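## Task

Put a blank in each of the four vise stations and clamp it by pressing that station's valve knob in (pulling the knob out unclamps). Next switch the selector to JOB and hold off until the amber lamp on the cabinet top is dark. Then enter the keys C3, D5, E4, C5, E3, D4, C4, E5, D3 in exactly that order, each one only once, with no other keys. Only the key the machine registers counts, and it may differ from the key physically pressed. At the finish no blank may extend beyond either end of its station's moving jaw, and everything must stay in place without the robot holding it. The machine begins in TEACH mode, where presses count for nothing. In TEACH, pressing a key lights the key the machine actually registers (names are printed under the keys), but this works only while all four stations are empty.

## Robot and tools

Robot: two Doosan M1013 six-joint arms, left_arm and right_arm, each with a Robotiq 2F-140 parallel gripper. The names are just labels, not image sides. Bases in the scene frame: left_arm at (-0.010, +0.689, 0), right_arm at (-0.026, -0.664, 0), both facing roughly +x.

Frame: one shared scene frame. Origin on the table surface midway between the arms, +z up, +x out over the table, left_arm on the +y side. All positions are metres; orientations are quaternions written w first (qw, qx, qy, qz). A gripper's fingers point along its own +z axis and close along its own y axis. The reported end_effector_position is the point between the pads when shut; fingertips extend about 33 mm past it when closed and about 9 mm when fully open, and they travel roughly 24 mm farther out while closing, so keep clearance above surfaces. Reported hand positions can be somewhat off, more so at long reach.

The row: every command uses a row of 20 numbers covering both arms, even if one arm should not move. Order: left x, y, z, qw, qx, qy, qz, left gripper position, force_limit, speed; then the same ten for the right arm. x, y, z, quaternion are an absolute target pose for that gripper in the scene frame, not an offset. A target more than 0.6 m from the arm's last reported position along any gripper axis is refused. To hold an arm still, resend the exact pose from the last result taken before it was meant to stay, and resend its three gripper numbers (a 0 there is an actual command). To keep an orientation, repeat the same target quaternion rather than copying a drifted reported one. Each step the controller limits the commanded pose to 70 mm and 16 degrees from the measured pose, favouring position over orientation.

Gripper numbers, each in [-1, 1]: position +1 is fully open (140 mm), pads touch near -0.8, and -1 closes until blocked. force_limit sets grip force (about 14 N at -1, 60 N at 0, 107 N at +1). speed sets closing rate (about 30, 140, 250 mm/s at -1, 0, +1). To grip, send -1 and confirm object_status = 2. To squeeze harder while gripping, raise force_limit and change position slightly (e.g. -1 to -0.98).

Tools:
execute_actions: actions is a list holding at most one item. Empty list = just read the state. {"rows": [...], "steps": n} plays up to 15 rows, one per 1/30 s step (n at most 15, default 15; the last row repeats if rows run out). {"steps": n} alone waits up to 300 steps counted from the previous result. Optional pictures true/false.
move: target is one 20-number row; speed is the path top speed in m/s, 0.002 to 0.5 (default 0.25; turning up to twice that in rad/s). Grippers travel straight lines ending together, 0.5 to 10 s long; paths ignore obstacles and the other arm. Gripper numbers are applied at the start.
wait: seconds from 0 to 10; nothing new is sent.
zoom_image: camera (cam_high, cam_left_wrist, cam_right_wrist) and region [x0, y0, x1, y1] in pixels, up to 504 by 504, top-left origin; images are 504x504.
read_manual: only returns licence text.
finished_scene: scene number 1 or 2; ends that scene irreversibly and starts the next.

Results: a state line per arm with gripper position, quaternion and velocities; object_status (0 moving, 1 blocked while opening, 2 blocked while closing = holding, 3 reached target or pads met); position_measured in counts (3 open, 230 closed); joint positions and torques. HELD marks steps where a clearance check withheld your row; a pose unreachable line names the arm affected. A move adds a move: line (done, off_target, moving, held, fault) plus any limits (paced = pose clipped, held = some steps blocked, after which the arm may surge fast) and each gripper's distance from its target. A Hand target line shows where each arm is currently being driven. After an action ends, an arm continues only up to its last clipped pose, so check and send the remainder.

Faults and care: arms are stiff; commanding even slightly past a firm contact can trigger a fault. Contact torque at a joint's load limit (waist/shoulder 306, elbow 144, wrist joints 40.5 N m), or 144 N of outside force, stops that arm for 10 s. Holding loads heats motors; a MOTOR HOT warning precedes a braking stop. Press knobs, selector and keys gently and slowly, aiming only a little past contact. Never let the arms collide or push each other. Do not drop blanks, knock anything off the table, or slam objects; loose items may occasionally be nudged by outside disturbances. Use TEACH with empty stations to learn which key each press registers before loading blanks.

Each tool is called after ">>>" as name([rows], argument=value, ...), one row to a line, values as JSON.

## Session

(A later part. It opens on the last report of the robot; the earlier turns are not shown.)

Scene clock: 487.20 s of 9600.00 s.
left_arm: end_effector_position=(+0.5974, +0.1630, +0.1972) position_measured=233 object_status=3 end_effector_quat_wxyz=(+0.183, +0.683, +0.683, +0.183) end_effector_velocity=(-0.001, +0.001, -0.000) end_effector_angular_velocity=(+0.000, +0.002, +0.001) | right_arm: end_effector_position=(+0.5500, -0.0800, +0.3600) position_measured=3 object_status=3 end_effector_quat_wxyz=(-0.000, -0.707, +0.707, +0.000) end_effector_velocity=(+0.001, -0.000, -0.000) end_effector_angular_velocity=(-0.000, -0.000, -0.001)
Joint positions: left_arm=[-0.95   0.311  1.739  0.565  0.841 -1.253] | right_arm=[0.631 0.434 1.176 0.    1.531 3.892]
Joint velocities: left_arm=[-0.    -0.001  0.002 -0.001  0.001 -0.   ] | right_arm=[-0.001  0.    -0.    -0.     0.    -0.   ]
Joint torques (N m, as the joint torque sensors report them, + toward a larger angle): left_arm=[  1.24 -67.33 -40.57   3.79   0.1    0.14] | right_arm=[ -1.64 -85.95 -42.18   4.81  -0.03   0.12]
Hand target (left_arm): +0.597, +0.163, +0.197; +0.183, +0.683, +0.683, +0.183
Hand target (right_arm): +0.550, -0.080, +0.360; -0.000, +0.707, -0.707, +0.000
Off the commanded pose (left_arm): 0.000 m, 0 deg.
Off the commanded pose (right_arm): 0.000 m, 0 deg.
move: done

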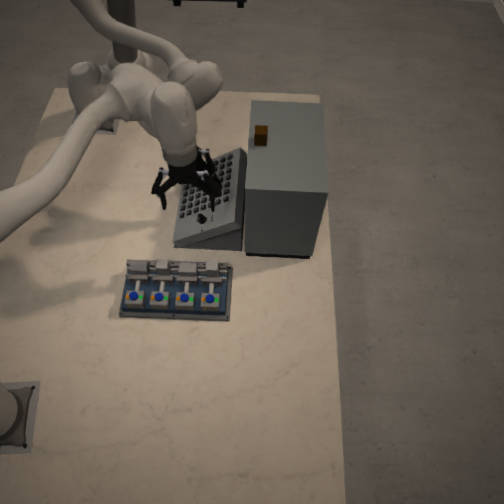

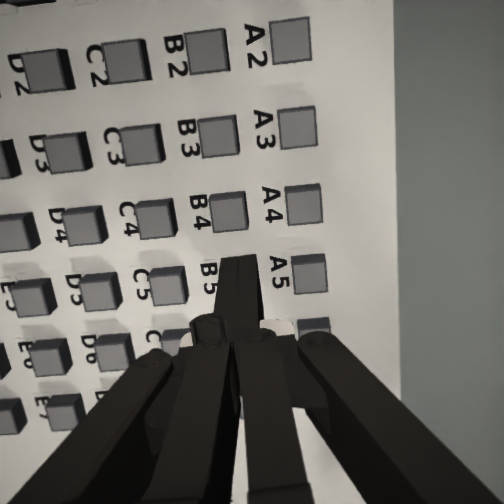

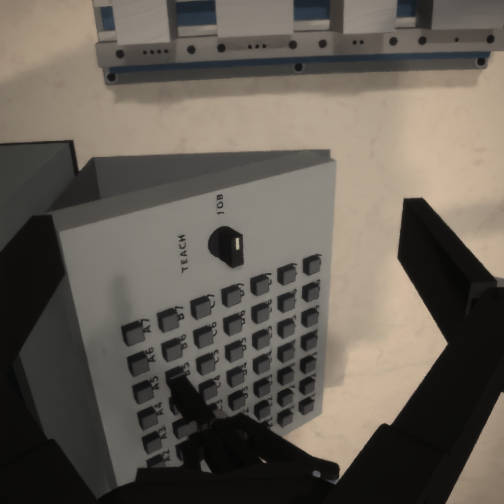

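D3, C4, B4, D5, C3.

>>> move(target=[0.540,0.231,0.160,0.183,0.683,0.683,0.183,-1,0,0,0.55,-0.08,0.36,0,-0.7071,0.7071,0,1,0,0], speed=0.1)

>>> move(target=[0.5452,0.231,0.1509,0.183,0.683,0.683,0.183,-1,0,0,0.55,-0.08,0.36,0,-0.7071,0.7071,0,1,0,0], speed=0.02)

>>> move(target=[0.540,0.231,0.160,0.183,0.683,0.683,0.183,-1,0,0,0.55,-0.08,0.36,0,-0.7071,0.7071,0,1,0,0], speed=0.08)

>>> move(target=[0.5688,0.197,0.1786,0.183,0.683,0.683,0.183,-1,0,0,0.55,-0.08,0.36,0,-0.7071,0.7071,0,1,0,0], speed=0.1)

>>> move(target=[0.5738,0.197,0.1699,0.183,0.683,0.683,0.183,-1,0,0,0.55,-0.08,0.36,0,-0.7071,0.7071,0,1,0,0], speed=0.02)

>>> move(target=[0.5688,0.197,0.1786,0.183,0.683,0.683,0.183,-1,0,0,0.55,-0.08,0.36,0,-0.7071,0.7071,0,1,0,0], speed=0.08)

>>> move(target=[0.5974,0.197,0.1972,0.183,0.683,0.683,0.183,-1,0,0,0.55,-0.08,0.36,0,-0.7071,0.7071,0,1,0,0], speed=0.1)

>>> move(target=[0.6024,0.197,0.1885,0.183,0.683,0.683,0.183,-1,0,0,0.55,-0.08,0.36,0,-0.7071,0.7071,0,1,0,0], speed=0.02)

>>> move(target=[0.5974,0.197,0.1972,0.183,0.683,0.683,0.183,-1,0,0,0.55,-0.08,0.36,0,-0.7071,0.7071,0,1,0,0], speed=0.08)

>>> move(target=[0.540,0.163,0.160,0.183,0.683,0.683,0.183,-1,0,0,0.55,-0.08,0.36,0,-0.7071,0.7071,0,1,0,0], speed=0.1)

>>> move(target=[0.5452,0.163,0.1515,0.183,0.683,0.683,0.183,-1,0,0,0.55,-0.08,0.36,0,-0.7071,0.7071,0,1,0,0], speed=0.02)

>>> move(target=[0.540,0.163,0.160,0.183,0.683,0.683,0.183,-1,0,0,0.55,-0.08,0.36,0,-0.7071,0.7071,0,1,0,0], speed=0.08)

>>> move(target=[0.5688,0.231,0.1786,0.183,0.683,0.683,0.183,-1,0,0,0.55,-0.08,0.36,0,-0.7071,0.7071,0,1,0,0], speed=0.1)

>>> move(target=[0.5738,0.231,0.1696,0.183,0.683,0.683,0.183,-1,0,0,0.55,-0.08,0.36,0,-0.7071,0.7071,0,1,0,0], speed=0.02)

>>> move(target=[0.555,0.231,0.20,0.183,0.683,0.683,0.183,-1,0,0,0.55,-0.08,0.36,0,-0.7071,0.7071,0,1,0,0], speed=0.08)

>>> finished_scene(scene=1)

Scene clock: 525.60 s of 9600.00 s.
left_arm: end_effector_position=(+0.5401, +0.2310, +0.1601) position_measured=233 object_status=3 end_effector_quat_wxyz=(+0.183, +0.683, +0.683, +0.183) end_effector_velocity=(-0.000, +0.001, -0.000) end_effector_angular_velocity=(-0.001, +0.001, +0.003) | right_arm: end_effector_position=(+0.5500, -0.0800, +0.3600) position_measured=3 object_status=3 end_effector_quat_wxyz=(+0.000, -0.707, +0.707, +0.000) end_effector_velocity=(+0.001, -0.000, +0.000) end_effector_angular_velocity=(+0.001, -0.001, -0.001)
Joint positions: left_arm=[-0.958  0.214  1.945  0.626  0.754 -1.346] | right_arm=[0.631 0.434 1.176 0.    1.531 3.892]
Joint velocities: left_arm=[ 0.001 -0.001  0.001 -0.002  0.    -0.001] | right_arm=[-0.001  0.    -0.001  0.    -0.     0.   ]
Joint torques (N m, as the joint torque sensors report them, + toward a larger angle): left_arm=[  0.43 -56.14 -38.32   3.4    0.2    0.1 ] | right_arm=[ -1.36 -87.18 -41.89   4.6   -0.03   0.18]
Hand target (left_arm): +0.540, +0.231, +0.160; +0.183, +0.683, +0.683, +0.183
Hand target (right_arm): +0.550, -0.080, +0.360; -0.000, +0.707, -0.707, +0.000
Off the commanded pose (left_arm): 0.000 m, 0 deg.
Off the commanded pose (right_arm): 0.000 m, 0 deg.
After step 90, 34.10 s passed at rest.
move: done

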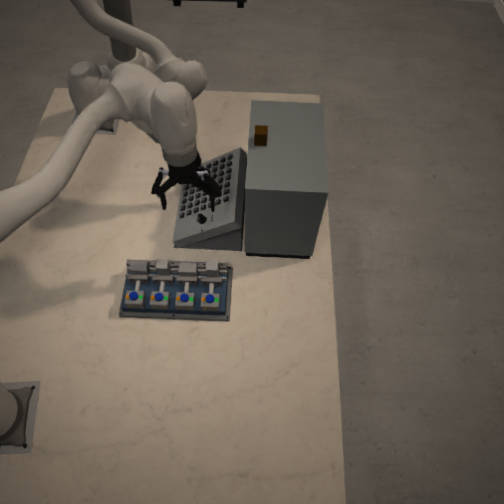

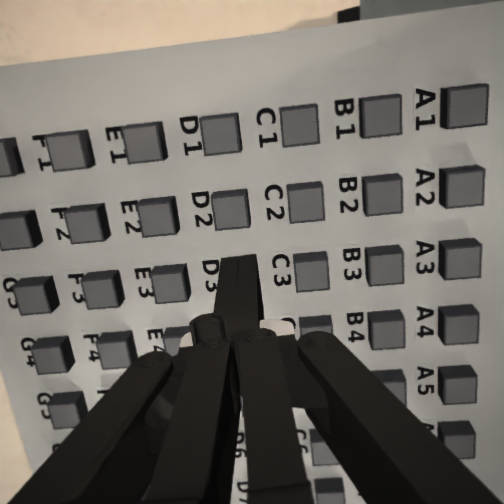

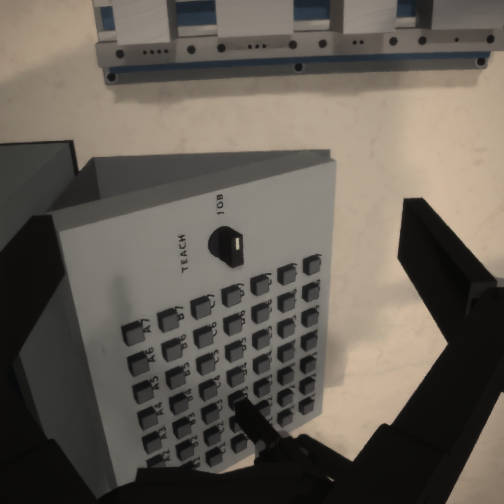

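Scene clock: 526.37 s of 9600.00 s.
left_arm: end_effector_position=(+0.5452, +0.2310, +0.1510) position_measured=233 object_status=3 end_effector_quat_wxyz=(+0.183, +0.683, +0.683, +0.183) end_effector_velocity=(+0.001, +0.001, -0.001) end_effector_angular_velocity=(+0.000, +0.001, +0.001) | right_arm: end_effector_position=(+0.5500, -0.0800, +0.3600) position_measured=3 object_status=3 end_effector_quat_wxyz=(-0.000, -0.707, +0.707, +0.000) end_effector_velocity=(+0.001, -0.001, -0.000) end_effector_angular_velocity=(+0.000, -0.000, -0.002)
Joint positions: left_arm=[-0.951  0.227  1.948  0.635  0.738 -1.353] | right_arm=[0.631 0.434 1.176 0.    1.531 3.892]
Joint velocities: left_arm=[ 0.002  0.001 -0.    -0.    -0.     0.   ] | right_arm=[-0.002 -0.     0.     0.    -0.     0.   ]
Joint torques (N m, as the joint torque sensors report them, + toward a larger angle): left_arm=[  2.38 -51.23 -35.25   3.41  -0.06   0.23] | right_arm=[ -2.5  -86.58 -42.15   4.71  -0.11   0.18]
Hand target (left_arm): +0.545, +0.231, +0.151; +0.183, +0.683, +0.683, +0.183
Hand target (right_arm): +0.550, -0.080, +0.360; -0.000, +0.707, -0.707, +0.000
Off the commanded pose (left_arm): 0.000 m, 0 deg.
Off the commanded pose (right_arm): 0.000 m, 0 deg.
move: done

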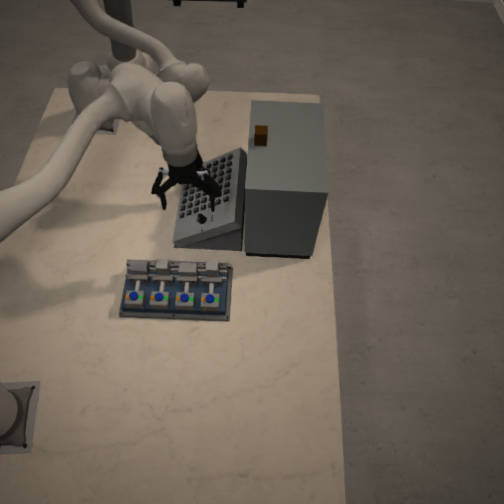

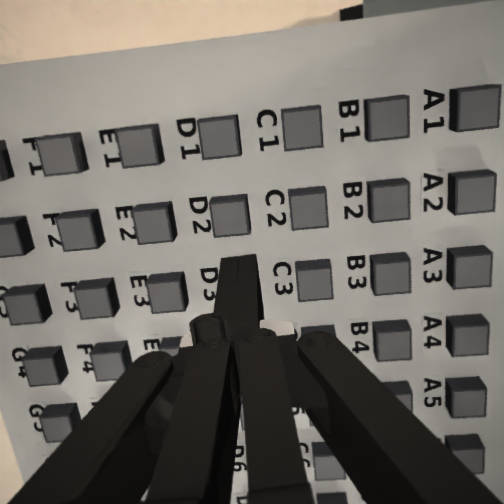

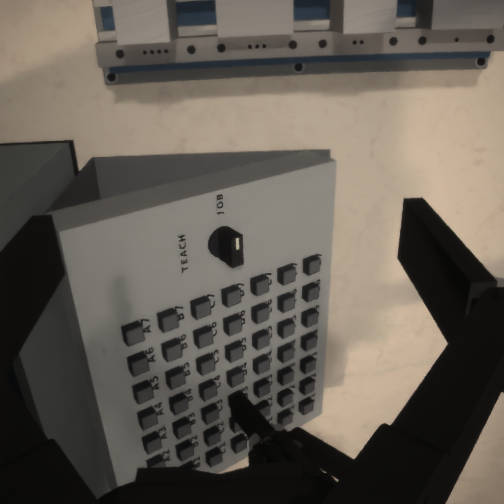

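Scene clock: 527.07 s of 9600.00 s.
left_arm: end_effector_position=(+0.5400, +0.2310, +0.1600) position_measured=233 object_status=3 end_effector_quat_wxyz=(+0.183, +0.683, +0.683, +0.183) end_effector_velocity=(+0.001, +0.000, +0.001) end_effector_angular_velocity=(-0.002, -0.000, +0.002) | right_arm: end_effector_position=(+0.5500, -0.0800, +0.3600) position_measured=3 object_status=3 end_effector_quat_wxyz=(+0.000, -0.707, +0.707, +0.000) end_effector_velocity=(-0.000, +0.000, +0.001) end_effector_angular_velocity=(+0.000, -0.001, +0.001)
Joint positions: left_arm=[-0.958  0.214  1.946  0.626  0.754 -1.347] | right_arm=[0.631 0.434 1.176 0.    1.531 3.892]
Joint velocities: left_arm=[ 0.001 -0.001 -0.001 -0.001  0.001  0.   ] | right_arm=[ 0.001 -0.    -0.001 -0.     0.    -0.   ]
Joint torques (N m, as the joint torque sensors report them, + toward a larger angle): left_arm=[  1.04 -57.4  -38.46   3.33   0.42   0.14] | right_arm=[ -1.89 -87.22 -41.88   4.87  -0.17   0.17]
Hand target (left_arm): +0.540, +0.231, +0.160; +0.183, +0.683, +0.683, +0.183
Hand target (right_arm): +0.550, -0.080, +0.360; -0.000, +0.707, -0.707, +0.000
Off the commanded pose (left_arm): 0.000 m, 0 deg.
Off the commanded pose (right_arm): 0.000 m, 0 deg.
move: done

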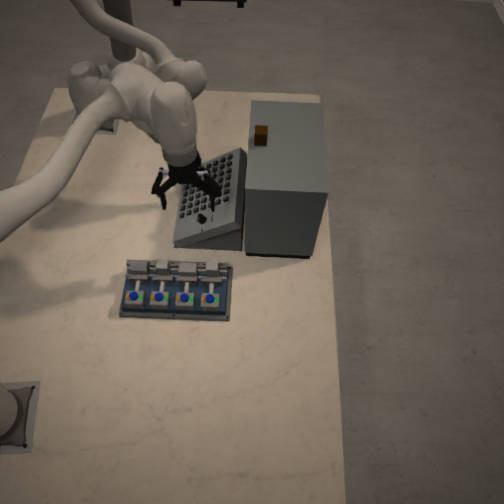

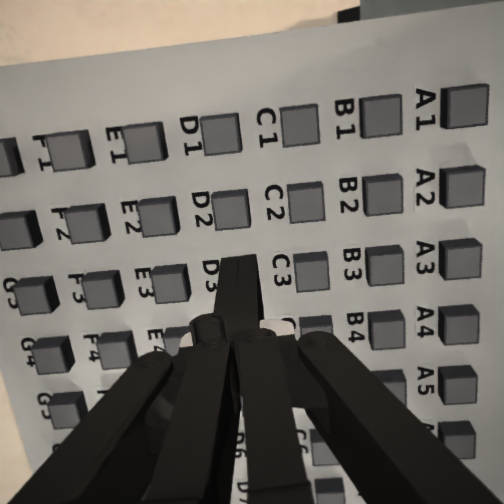

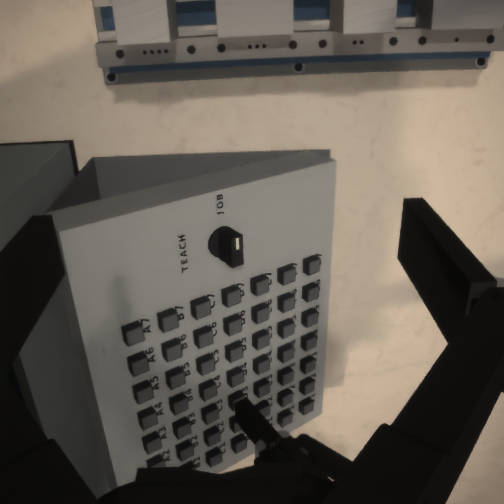

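Scene clock: 527.87 s of 9600.00 s.
left_arm: end_effector_position=(+0.5688, +0.1970, +0.1786) position_measured=233 object_status=3 end_effector_quat_wxyz=(+0.183, +0.683, +0.683, +0.183) end_effector_velocity=(+0.001, +0.000, -0.000) end_effector_angular_velocity=(+0.002, -0.001, +0.000) | right_arm: end_effector_position=(+0.5500, -0.0800, +0.3600) position_measured=3 object_status=3 end_effector_quat_wxyz=(+0.000, -0.707, +0.707, +0.000) end_effector_velocity=(-0.000, +0.000, +0.000) end_effector_angular_velocity=(+0.000, -0.000, +0.001)
Joint positions: left_arm=[-0.954  0.261  1.844  0.594  0.796 -1.298] | right_arm=[0.631 0.434 1.176 0.    1.531 3.892]
Joint velocities: left_arm=[ 0.001  0.001 -0.001  0.001  0.     0.001] | right_arm=[ 0. -0.  0. -0. -0. -0.]
Joint torques (N m, as the joint torque sensors report them, + toward a larger angle): left_arm=[  0.38 -61.81 -39.77   3.63   0.05   0.11] | right_arm=[ -2.23 -86.74 -42.12   4.67  -0.13   0.1 ]
Hand target (left_arm): +0.569, +0.197, +0.179; +0.183, +0.683, +0.683, +0.183
Hand target (right_arm): +0.550, -0.080, +0.360; -0.000, +0.707, -0.707, +0.000
Off the commanded pose (left_arm): 0.000 m, 0 deg.
Off the commanded pose (right_arm): 0.000 m, 0 deg.
move: done

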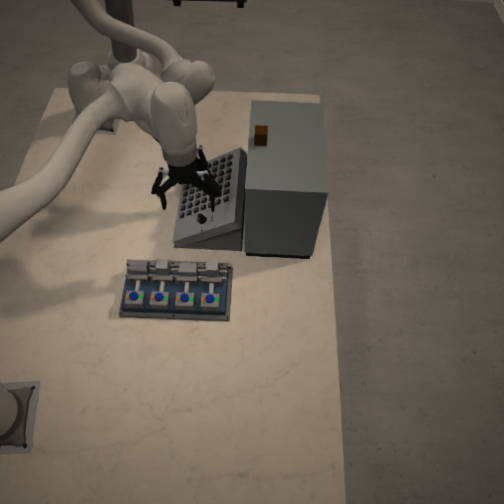

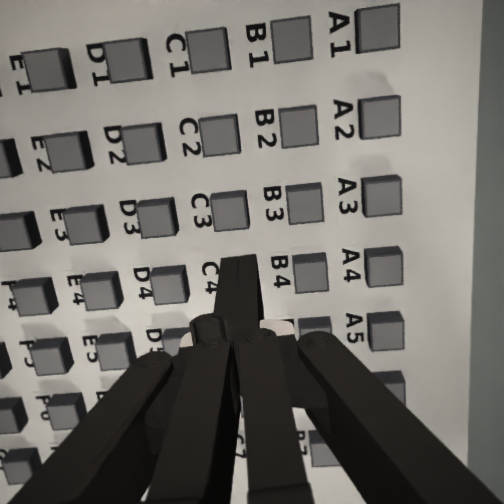

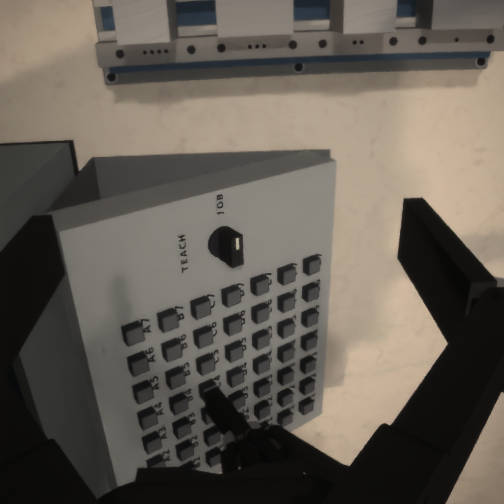

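Scene clock: 528.60 s of 9600.00 s.
left_arm: end_effector_position=(+0.5738, +0.1970, +0.1700) position_measured=233 object_status=3 end_effector_quat_wxyz=(+0.183, +0.683, +0.683, +0.183) end_effector_velocity=(-0.001, -0.001, -0.001) end_effector_angular_velocity=(+0.000, +0.001, -0.002) | right_arm: end_effector_position=(+0.5500, -0.0800, +0.3600) position_measured=3 object_status=3 end_effector_quat_wxyz=(+0.000, -0.707, +0.707, +0.000) end_effector_velocity=(-0.000, -0.000, -0.000) end_effector_angular_velocity=(-0.000, +0.000, +0.000)
Joint positions: left_arm=[-0.948  0.273  1.846  0.601  0.781 -1.303] | right_arm=[0.631 0.434 1.176 0.    1.531 3.892]
Joint velocities: left_arm=[-0.001  0.001  0.    -0.    -0.001  0.   ] | right_arm=[ 0.  0.  0. -0.  0. -0.]
Joint torques (N m, as the joint torque sensors report them, + toward a larger angle): left_arm=[  2.47 -57.27 -36.49   3.52  -0.2    0.12] | right_arm=[ -0.64 -87.19 -41.34   4.87  -0.24   0.18]
Hand target (left_arm): +0.574, +0.197, +0.170; +0.183, +0.683, +0.683, +0.183
Hand target (right_arm): +0.550, -0.080, +0.360; -0.000, +0.707, -0.707, -0.000
Off the commanded pose (left_arm): 0.000 m, 0 deg.
Off the commanded pose (right_arm): 0.000 m, 0 deg.
move: done

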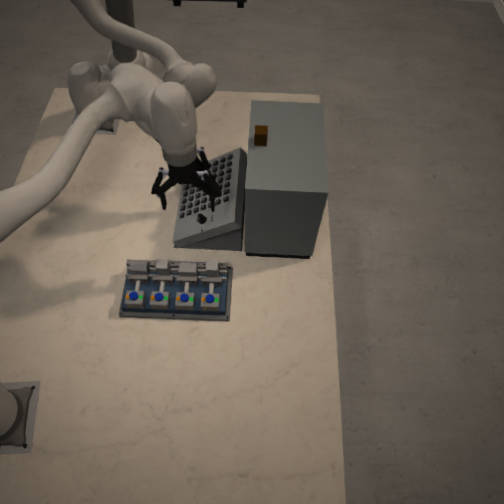

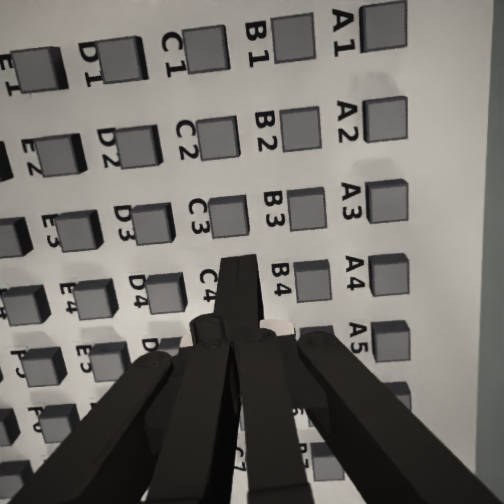

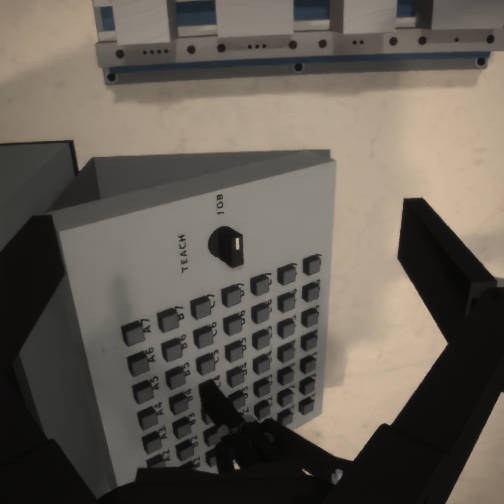

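Scene clock: 529.30 s of 9600.00 s.
left_arm: end_effector_position=(+0.5688, +0.1970, +0.1786) position_measured=233 object_status=3 end_effector_quat_wxyz=(+0.183, +0.683, +0.683, +0.183) end_effector_velocity=(+0.000, +0.000, +0.001) end_effector_angular_velocity=(-0.001, -0.000, +0.001) | right_arm: end_effector_position=(+0.5500, -0.0800, +0.3600) position_measured=3 object_status=3 end_effector_quat_wxyz=(+0.000, -0.707, +0.707, +0.000) end_effector_velocity=(-0.001, +0.001, +0.001) end_effector_angular_velocity=(+0.000, -0.001, +0.002)
Joint positions: left_arm=[-0.954  0.261  1.844  0.594  0.796 -1.298] | right_arm=[0.631 0.434 1.176 0.    1.531 3.892]
Joint velocities: left_arm=[ 0.001 -0.001 -0.001 -0.001  0.001  0.   ] | right_arm=[ 0.001 -0.    -0.001 -0.     0.    -0.   ]
Joint torques (N m, as the joint torque sensors report them, + toward a larger angle): left_arm=[  0.57 -60.72 -39.61   3.63   0.26   0.16] | right_arm=[ -2.12 -87.29 -42.34   4.79  -0.14   0.18]
Hand target (left_arm): +0.569, +0.197, +0.179; +0.183, +0.683, +0.683, +0.183
Hand target (right_arm): +0.550, -0.080, +0.360; -0.000, +0.707, -0.707, +0.000
Off the commanded pose (left_arm): 0.000 m, 0 deg.
Off the commanded pose (right_arm): 0.000 m, 0 deg.
move: done

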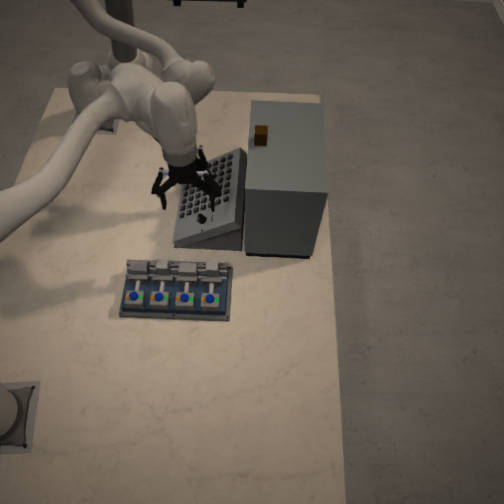

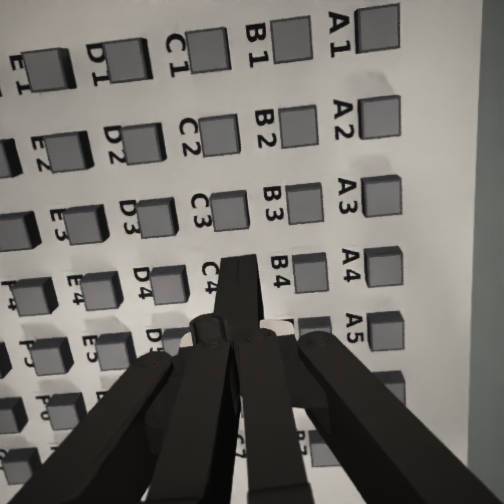

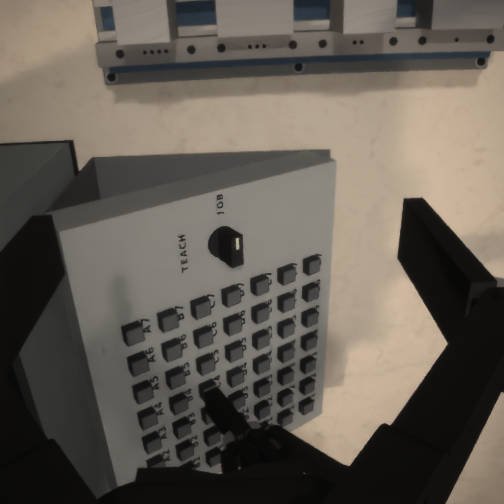

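Scene clock: 530.07 s of 9600.00 s.
left_arm: end_effector_position=(+0.5974, +0.1970, +0.1972) position_measured=233 object_status=3 end_effector_quat_wxyz=(+0.183, +0.683, +0.683, +0.183) end_effector_velocity=(+0.000, +0.001, +0.000) end_effector_angular_velocity=(+0.002, +0.000, +0.001) | right_arm: end_effector_position=(+0.5500, -0.0800, +0.3600) position_measured=3 object_status=3 end_effector_quat_wxyz=(+0.000, -0.707, +0.707, +0.000) end_effector_velocity=(+0.001, -0.000, +0.000) end_effector_angular_velocity=(+0.001, -0.001, -0.001)
Joint positions: left_arm=[-0.919  0.273  1.79   0.565  0.815 -1.231] | right_arm=[0.631 0.434 1.176 0.    1.531 3.892]
Joint velocities: left_arm=[ 0.001 -0.    -0.     0.     0.002  0.001] | right_arm=[-0.001  0.    -0.001  0.    -0.     0.   ]
Joint torques (N m, as the joint torque sensors report them, + toward a larger angle): left_arm=[  0.42 -63.92 -40.47   3.74   0.11   0.27] | right_arm=[ -1.06 -86.29 -42.21   4.69  -0.17   0.21]
Hand target (left_arm): +0.597, +0.197, +0.197; +0.183, +0.683, +0.683, +0.183
Hand target (right_arm): +0.550, -0.080, +0.360; -0.000, +0.707, -0.707, +0.000
Off the commanded pose (left_arm): 0.000 m, 0 deg.
Off the commanded pose (right_arm): 0.000 m, 0 deg.
move: done

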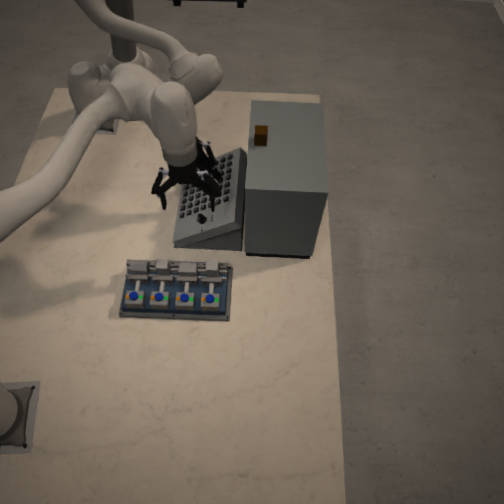

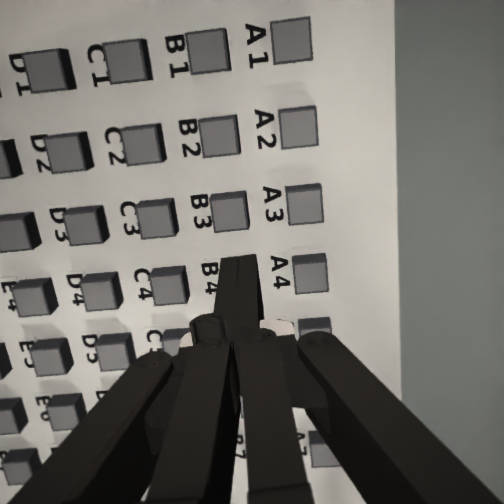

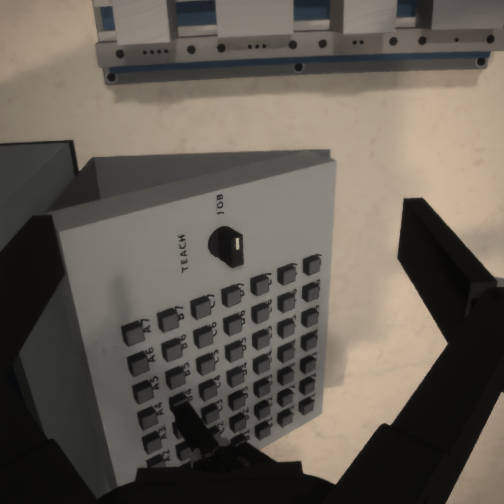

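Scene clock: 530.80 s of 9600.00 s.
left_arm: end_effector_position=(+0.6024, +0.1970, +0.1886) position_measured=233 object_status=3 end_effector_quat_wxyz=(+0.183, +0.683, +0.683, +0.183) end_effector_velocity=(-0.000, -0.001, -0.001) end_effector_angular_velocity=(-0.000, +0.001, -0.002) | right_arm: end_effector_position=(+0.5500, -0.0800, +0.3600) position_measured=3 object_status=3 end_effector_quat_wxyz=(-0.000, -0.707, +0.707, +0.000) end_effector_velocity=(-0.001, +0.000, -0.000) end_effector_angular_velocity=(-0.001, +0.001, +0.001)
Joint positions: left_arm=[-0.913  0.285  1.792  0.57   0.801 -1.235] | right_arm=[0.631 0.434 1.176 0.    1.531 3.892]
Joint velocities: left_arm=[-0.001  0.001 -0.    -0.    -0.002 -0.   ] | right_arm=[ 0.001  0.     0.001  0.     0.    -0.   ]
Joint torques (N m, as the joint torque sensors report them, + toward a larger angle): left_arm=[  3.05 -58.23 -36.54   3.77  -0.09   0.21] | right_arm=[ -2.76 -87.3  -42.11   4.63  -0.2    0.31]
Hand target (left_arm): +0.602, +0.197, +0.188; +0.183, +0.683, +0.683, +0.183
Hand target (right_arm): +0.550, -0.080, +0.360; -0.000, +0.707, -0.707, +0.000
Off the commanded pose (left_arm): 0.000 m, 0 deg.
Off the commanded pose (right_arm): 0.000 m, 0 deg.
move: done

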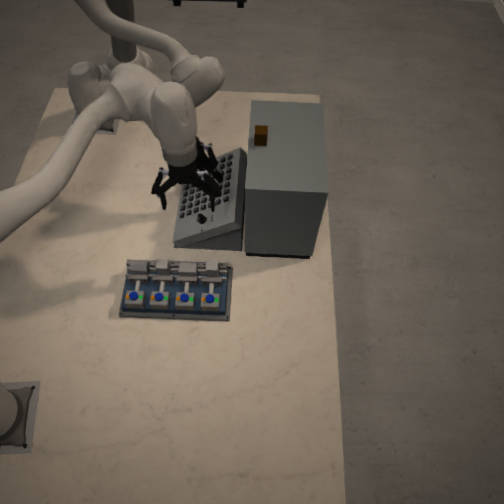

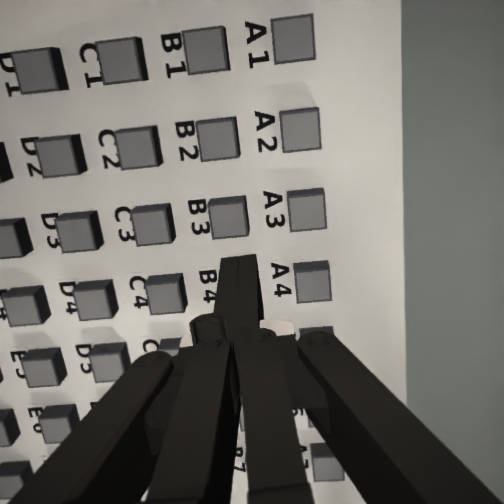

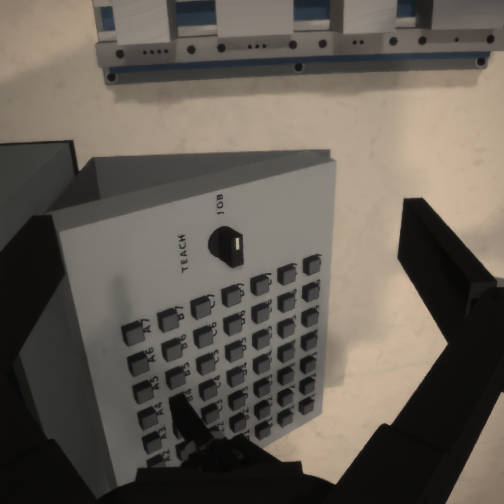

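Scene clock: 531.50 s of 9600.00 s.
left_arm: end_effector_position=(+0.5974, +0.1970, +0.1972) position_measured=233 object_status=3 end_effector_quat_wxyz=(+0.183, +0.683, +0.683, +0.183) end_effector_velocity=(+0.000, -0.000, -0.000) end_effector_angular_velocity=(+0.000, -0.000, -0.001) | right_arm: end_effector_position=(+0.5500, -0.0800, +0.3600) position_measured=3 object_status=3 end_effector_quat_wxyz=(+0.000, -0.707, +0.707, +0.000) end_effector_velocity=(-0.000, +0.000, +0.000) end_effector_angular_velocity=(-0.000, +0.000, -0.000)
Joint positions: left_arm=[-0.919  0.273  1.79   0.564  0.815 -1.231] | right_arm=[0.631 0.434 1.176 0.    1.531 3.892]
Joint velocities: left_arm=[-0.     0.001 -0.     0.001 -0.     0.   ] | right_arm=[ 0. -0. -0.  0.  0.  0.]
Joint torques (N m, as the joint torque sensors report them, + toward a larger angle): left_arm=[  0.22 -63.82 -40.24   3.62   0.07   0.13] | right_arm=[ -1.49 -86.98 -42.05   4.72  -0.26   0.15]
Hand target (left_arm): +0.597, +0.197, +0.197; +0.183, +0.683, +0.683, +0.183
Hand target (right_arm): +0.550, -0.080, +0.360; -0.000, +0.707, -0.707, -0.000
Off the commanded pose (left_arm): 0.000 m, 0 deg.
Off the commanded pose (right_arm): 0.000 m, 0 deg.
move: done

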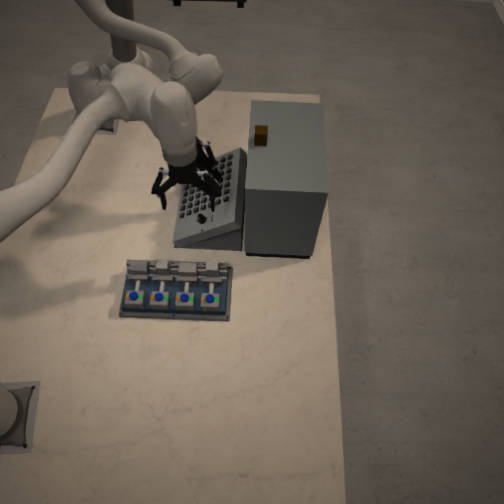

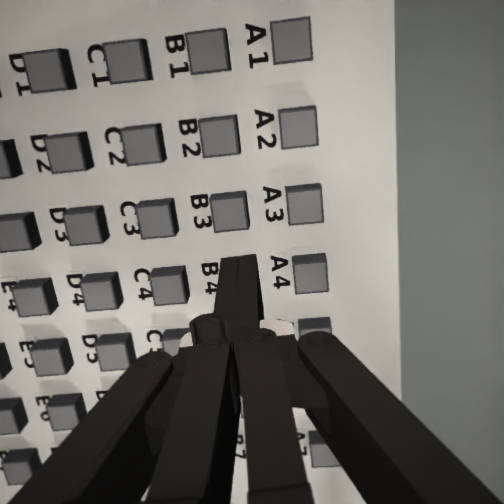

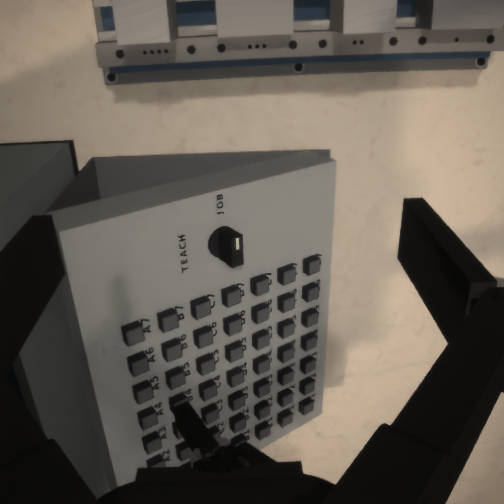

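Scene clock: 532.60 s of 9600.00 s.
left_arm: end_effector_position=(+0.5399, +0.1630, +0.1600) position_measured=233 object_status=3 end_effector_quat_wxyz=(+0.183, +0.683, +0.683, +0.183) end_effector_velocity=(-0.001, -0.002, +0.001) end_effector_angular_velocity=(-0.002, -0.000, -0.002) | right_arm: end_effector_position=(+0.5500, -0.0800, +0.3600) position_measured=3 object_status=3 end_effector_quat_wxyz=(+0.000, -0.707, +0.707, -0.000) end_effector_velocity=(+0.000, +0.000, +0.001) end_effector_angular_velocity=(+0.001, -0.001, +0.001)
Joint positions: left_arm=[-1.021  0.29   1.844  0.62   0.805 -1.386] | right_arm=[ 0.631  0.434  1.176 -0.     1.531  3.892]
Joint velocities: left_arm=[-0.002 -0.    -0.001 -0.    -0.001 -0.001] | right_arm=[ 0.    -0.    -0.001  0.     0.    -0.   ]
Joint torques (N m, as the joint torque sensors report them, + toward a larger angle): left_arm=[  2.53 -64.44 -38.86   3.61   0.2    0.13] | right_arm=[ -2.23 -86.48 -41.89   4.75  -0.3    0.21]
Hand target (left_arm): +0.540, +0.163, +0.160; +0.183, +0.683, +0.683, +0.183
Hand target (right_arm): +0.550, -0.080, +0.360; -0.000, +0.707, -0.707, -0.000
Off the commanded pose (left_arm): 0.000 m, 0 deg.
Off the commanded pose (right_arm): 0.000 m, 0 deg.
move: done

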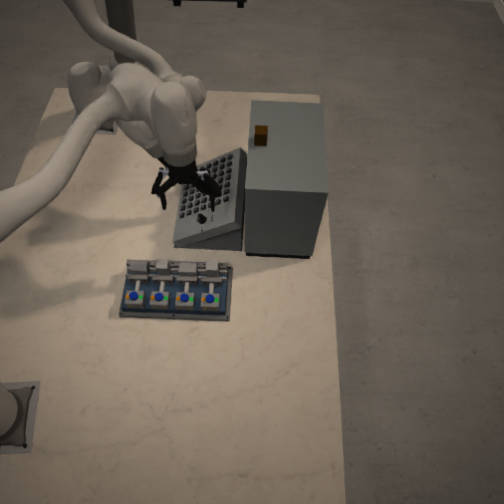

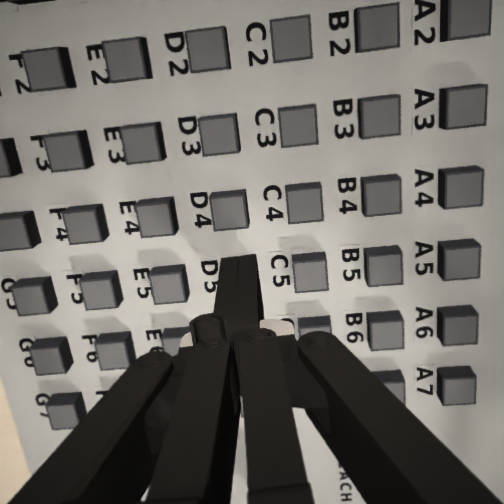

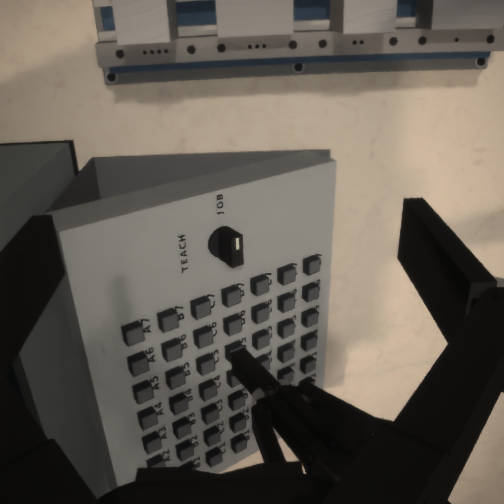

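Scene clock: 533.33 s of 9600.00 s.
left_arm: end_effector_position=(+0.5452, +0.1630, +0.1516) position_measured=233 object_status=3 end_effector_quat_wxyz=(+0.183, +0.683, +0.683, +0.183) end_effector_velocity=(+0.001, +0.000, +0.001) end_effector_angular_velocity=(-0.001, -0.001, -0.000) | right_arm: end_effector_position=(+0.5500, -0.0800, +0.3600) position_measured=3 object_status=3 end_effector_quat_wxyz=(+0.000, -0.707, +0.707, +0.000) end_effector_velocity=(+0.000, -0.000, +0.000) end_effector_angular_velocity=(+0.001, -0.000, -0.001)
Joint positions: left_arm=[-1.014  0.302  1.845  0.627  0.791 -1.391] | right_arm=[0.631 0.434 1.176 0.    1.531 3.892]
Joint velocities: left_arm=[ 0.001 -0.001  0.     0.001 -0.001 -0.   ] | right_arm=[-0.001 -0.    -0.     0.    -0.     0.   ]
Joint torques (N m, as the joint torque sensors report them, + toward a larger angle): left_arm=[  3.31 -58.11 -35.71   3.71  -0.16   0.23] | right_arm=[ -2.14 -88.06 -42.06   4.81  -0.06   0.28]
Hand target (left_arm): +0.545, +0.163, +0.151; +0.183, +0.683, +0.683, +0.183
Hand target (right_arm): +0.550, -0.080, +0.360; -0.000, +0.707, -0.707, -0.000
Off the commanded pose (left_arm): 0.000 m, 0 deg.
Off the commanded pose (right_arm): 0.000 m, 0 deg.
move: done

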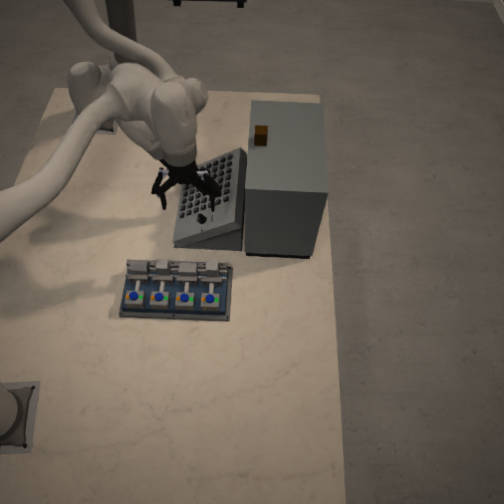

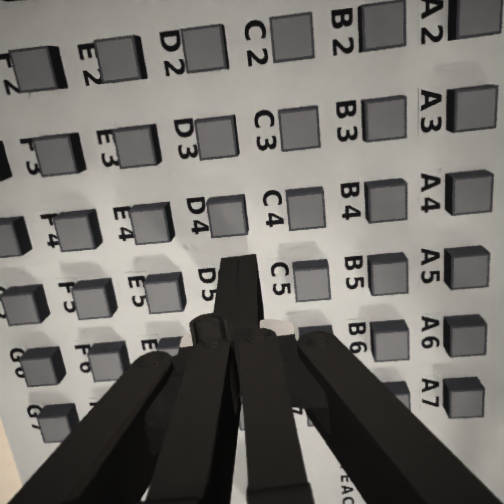

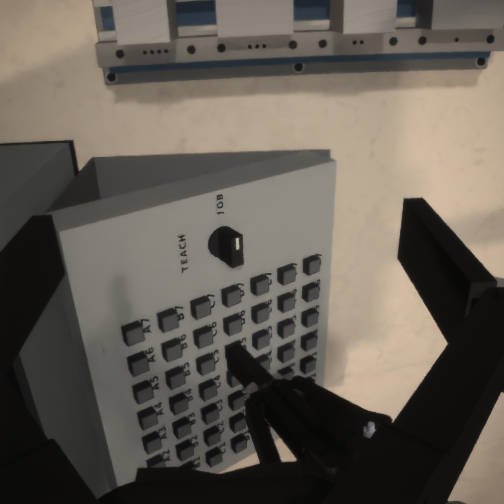

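Scene clock: 534.03 s of 9600.00 s.
left_arm: end_effector_position=(+0.5400, +0.1630, +0.1600) position_measured=233 object_status=3 end_effector_quat_wxyz=(+0.183, +0.683, +0.683, +0.183) end_effector_velocity=(+0.000, +0.001, -0.001) end_effector_angular_velocity=(+0.001, +0.001, +0.001) | right_arm: end_effector_position=(+0.5500, -0.0800, +0.3600) position_measured=3 object_status=3 end_effector_quat_wxyz=(+0.000, -0.707, +0.707, +0.000) end_effector_velocity=(-0.000, +0.001, +0.000) end_effector_angular_velocity=(+0.000, -0.000, +0.001)
Joint positions: left_arm=[-1.02   0.291  1.844  0.62   0.805 -1.386] | right_arm=[0.631 0.434 1.176 0.    1.531 3.892]
Joint velocities: left_arm=[ 0.001 -0.     0.001 -0.     0.     0.   ] | right_arm=[ 0.001  0.    -0.     0.     0.     0.   ]
Joint torques (N m, as the joint torque sensors report them, + toward a larger angle): left_arm=[  0.57 -64.57 -38.97   3.44   0.28   0.14] | right_arm=[ -1.12 -86.98 -41.29   4.61  -0.3    0.33]
Hand target (left_arm): +0.540, +0.163, +0.160; +0.183, +0.683, +0.683, +0.183
Hand target (right_arm): +0.550, -0.080, +0.360; -0.000, +0.707, -0.707, +0.000
Off the commanded pose (left_arm): 0.000 m, 0 deg.
Off the commanded pose (right_arm): 0.000 m, 0 deg.
move: done

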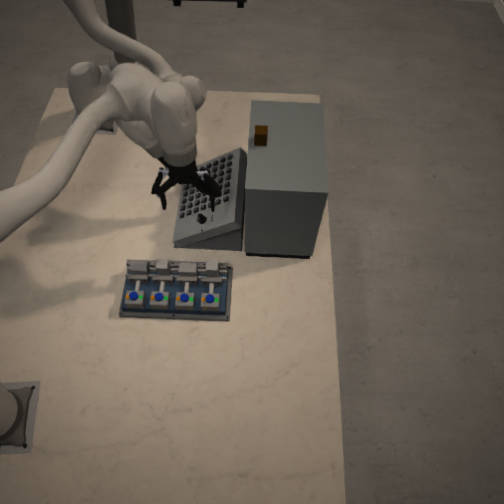

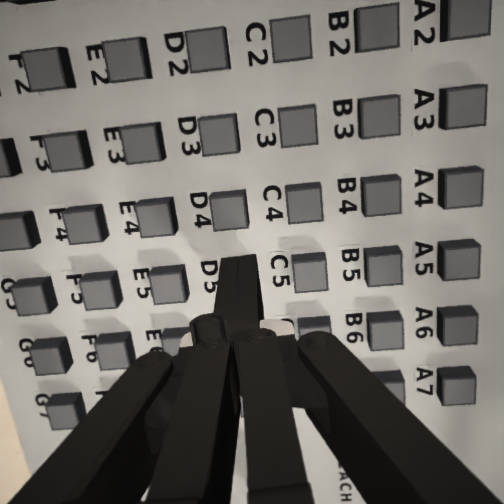

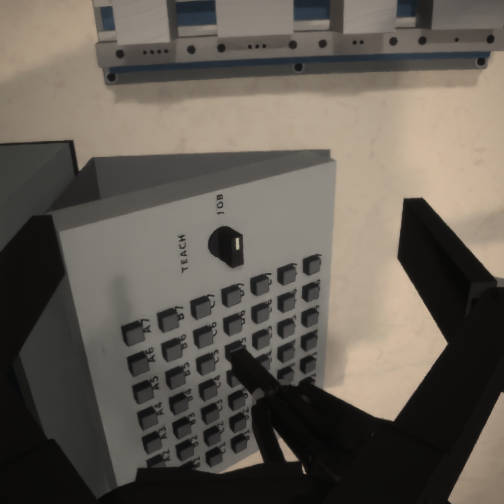

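Scene clock: 535.13 s of 9600.00 s.
left_arm: end_effector_position=(+0.5689, +0.2310, +0.1786) position_measured=233 object_status=3 end_effector_quat_wxyz=(+0.183, +0.683, +0.683, +0.183) end_effector_velocity=(+0.000, +0.001, -0.000) end_effector_angular_velocity=(+0.001, +0.000, +0.000) | right_arm: end_effector_position=(+0.5500, -0.0800, +0.3600) position_measured=3 object_status=3 end_effector_quat_wxyz=(-0.000, -0.707, +0.707, -0.000) end_effector_velocity=(+0.002, -0.001, +0.000) end_effector_angular_velocity=(+0.001, -0.000, -0.003)
Joint positions: left_arm=[-0.92   0.224  1.893  0.594  0.771 -1.274] | right_arm=[ 0.631  0.434  1.176 -0.     1.531  3.892]
Joint velocities: left_arm=[ 0.001 -0.     0.    -0.     0.     0.001] | right_arm=[-0.003  0.    -0.001  0.    -0.     0.   ]
Joint torques (N m, as the joint torque sensors report them, + toward a larger angle): left_arm=[  0.86 -58.93 -39.1    3.69   0.26   0.23] | right_arm=[ -0.38 -87.66 -41.81   4.69  -0.23   0.16]
Hand target (left_arm): +0.569, +0.231, +0.179; +0.183, +0.683, +0.683, +0.183
Hand target (right_arm): +0.550, -0.080, +0.360; -0.000, +0.707, -0.707, +0.000
Off the commanded pose (left_arm): 0.000 m, 0 deg.
Off the commanded pose (right_arm): 0.000 m, 0 deg.
move: done

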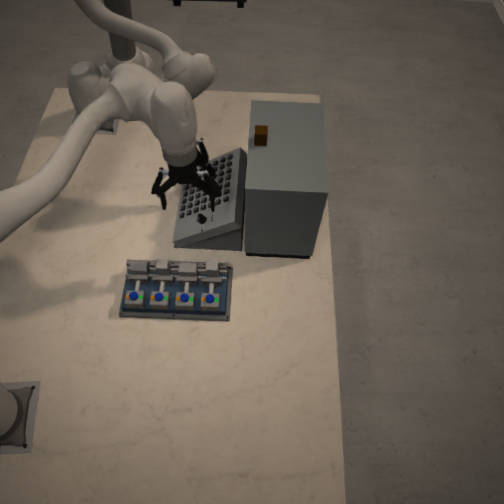

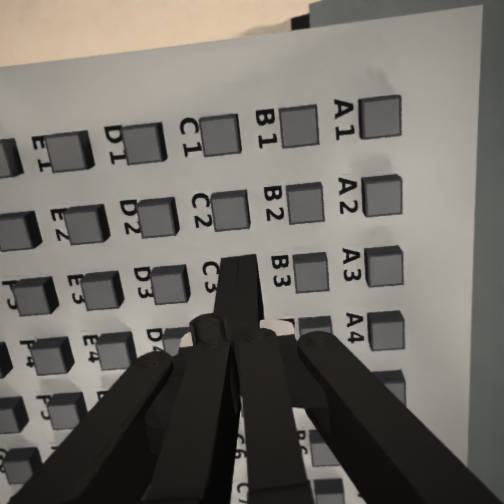

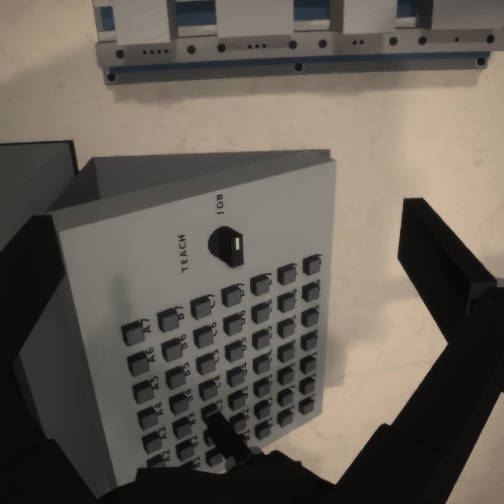

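Scene clock: 535.87 s of 9600.00 s.
left_arm: end_effector_position=(+0.5738, +0.2310, +0.1697) position_measured=233 object_status=3 end_effector_quat_wxyz=(+0.183, +0.683, +0.683, +0.183) end_effector_velocity=(+0.001, +0.000, +0.000) end_effector_angular_velocity=(-0.000, -0.001, +0.001) | right_arm: end_effector_position=(+0.5500, -0.0800, +0.3600) position_measured=3 object_status=3 end_effector_quat_wxyz=(-0.000, -0.707, +0.707, +0.000) end_effector_velocity=(+0.001, -0.001, -0.000) end_effector_angular_velocity=(-0.000, +0.000, -0.001)
Joint positions: left_arm=[-0.914  0.237  1.895  0.601  0.755 -1.28 ] | right_arm=[0.631 0.434 1.176 0.    1.531 3.892]
Joint velocities: left_arm=[ 0.001  0.001 -0.001  0.001 -0.    -0.   ] | right_arm=[-0.001  0.     0.     0.     0.     0.   ]
Joint torques (N m, as the joint torque sensors report them, + toward a larger angle): left_arm=[  2.19 -53.53 -36.46   3.45  -0.07   0.22] | right_arm=[ -1.73 -86.89 -41.74   4.56  -0.1    0.19]
Hand target (left_arm): +0.574, +0.231, +0.170; +0.183, +0.683, +0.683, +0.183
Hand target (right_arm): +0.550, -0.080, +0.360; -0.000, +0.707, -0.707, +0.000
Off the commanded pose (left_arm): 0.000 m, 0 deg.
Off the commanded pose (right_arm): 0.000 m, 0 deg.
move: done

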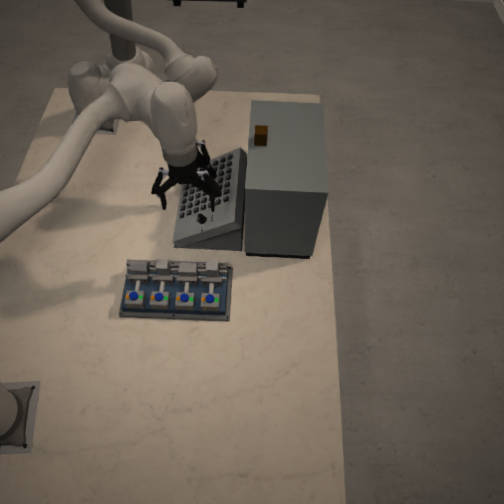

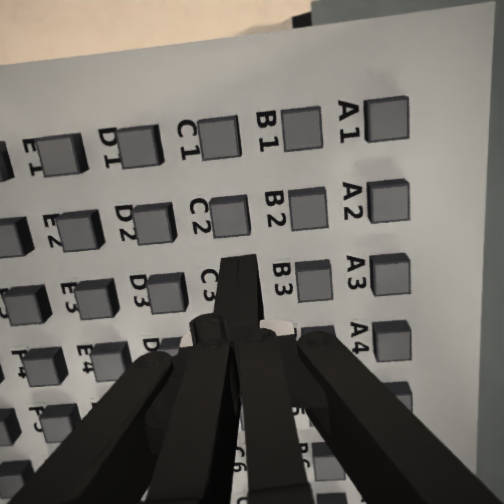

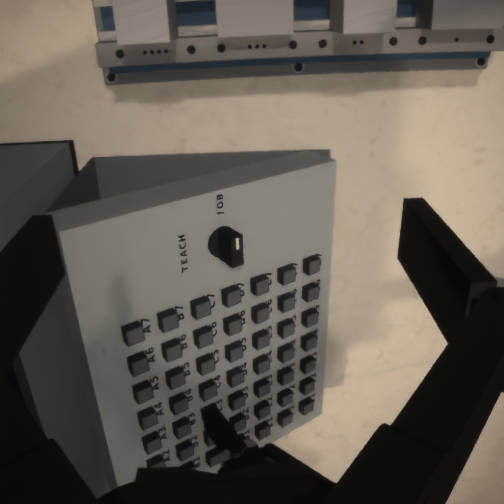

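Scene clock: 536.63 s of 9600.00 s.
left_arm: end_effector_position=(+0.5550, +0.2310, +0.2000) position_measured=233 object_status=3 end_effector_quat_wxyz=(+0.183, +0.683, +0.683, +0.183) end_effector_velocity=(+0.001, -0.001, +0.002) end_effector_angular_velocity=(-0.004, -0.001, +0.002) | right_arm: end_effector_position=(+0.5500, -0.0800, +0.3600) position_measured=3 object_status=3 end_effector_quat_wxyz=(+0.000, -0.707, +0.707, -0.000) end_effector_velocity=(-0.001, +0.001, +0.000) end_effector_angular_velocity=(-0.000, -0.000, +0.002)
Joint positions: left_arm=[-0.938  0.192  1.889  0.578  0.809 -1.264] | right_arm=[ 0.631  0.434  1.176 -0.     1.531  3.892]
Joint velocities: left_arm=[ 0.001 -0.002 -0.002 -0.002 -0.001  0.   ] | right_arm=[ 0.001 -0.001  0.    -0.     0.    -0.   ]
Joint torques (N m, as the joint torque sensors report them, + toward a larger angle): left_arm=[  0.88 -55.53 -39.52   3.81   0.26   0.21] | right_arm=[ -1.94 -87.4  -41.96   4.6   -0.15   0.26]
Hand target (left_arm): +0.555, +0.231, +0.200; +0.183, +0.683, +0.683, +0.183
Hand target (right_arm): +0.550, -0.080, +0.360; -0.000, +0.707, -0.707, -0.000
Off the commanded pose (left_arm): 0.000 m, 0 deg.
Off the commanded pose (right_arm): 0.000 m, 0 deg.
move: done

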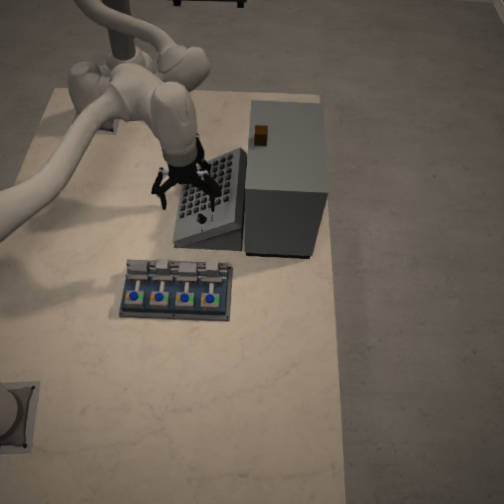

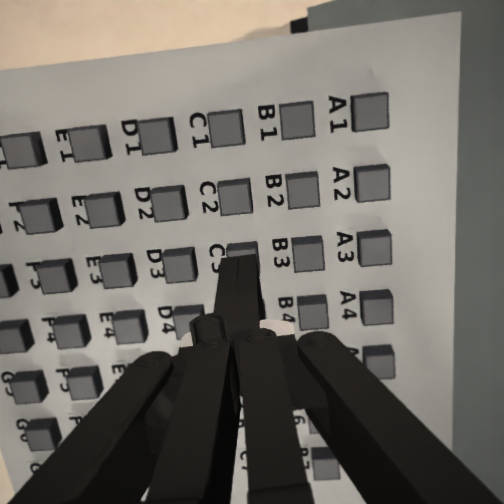

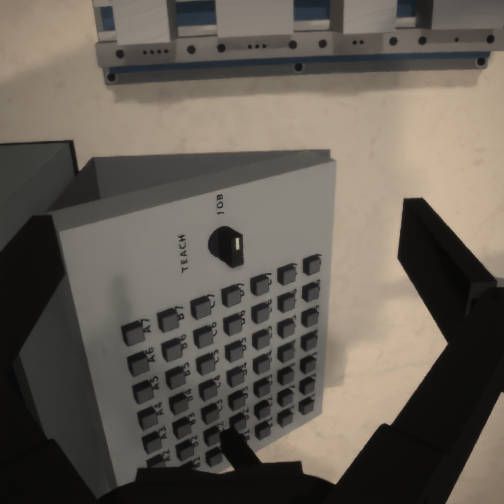

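The scene is finished: the task was done.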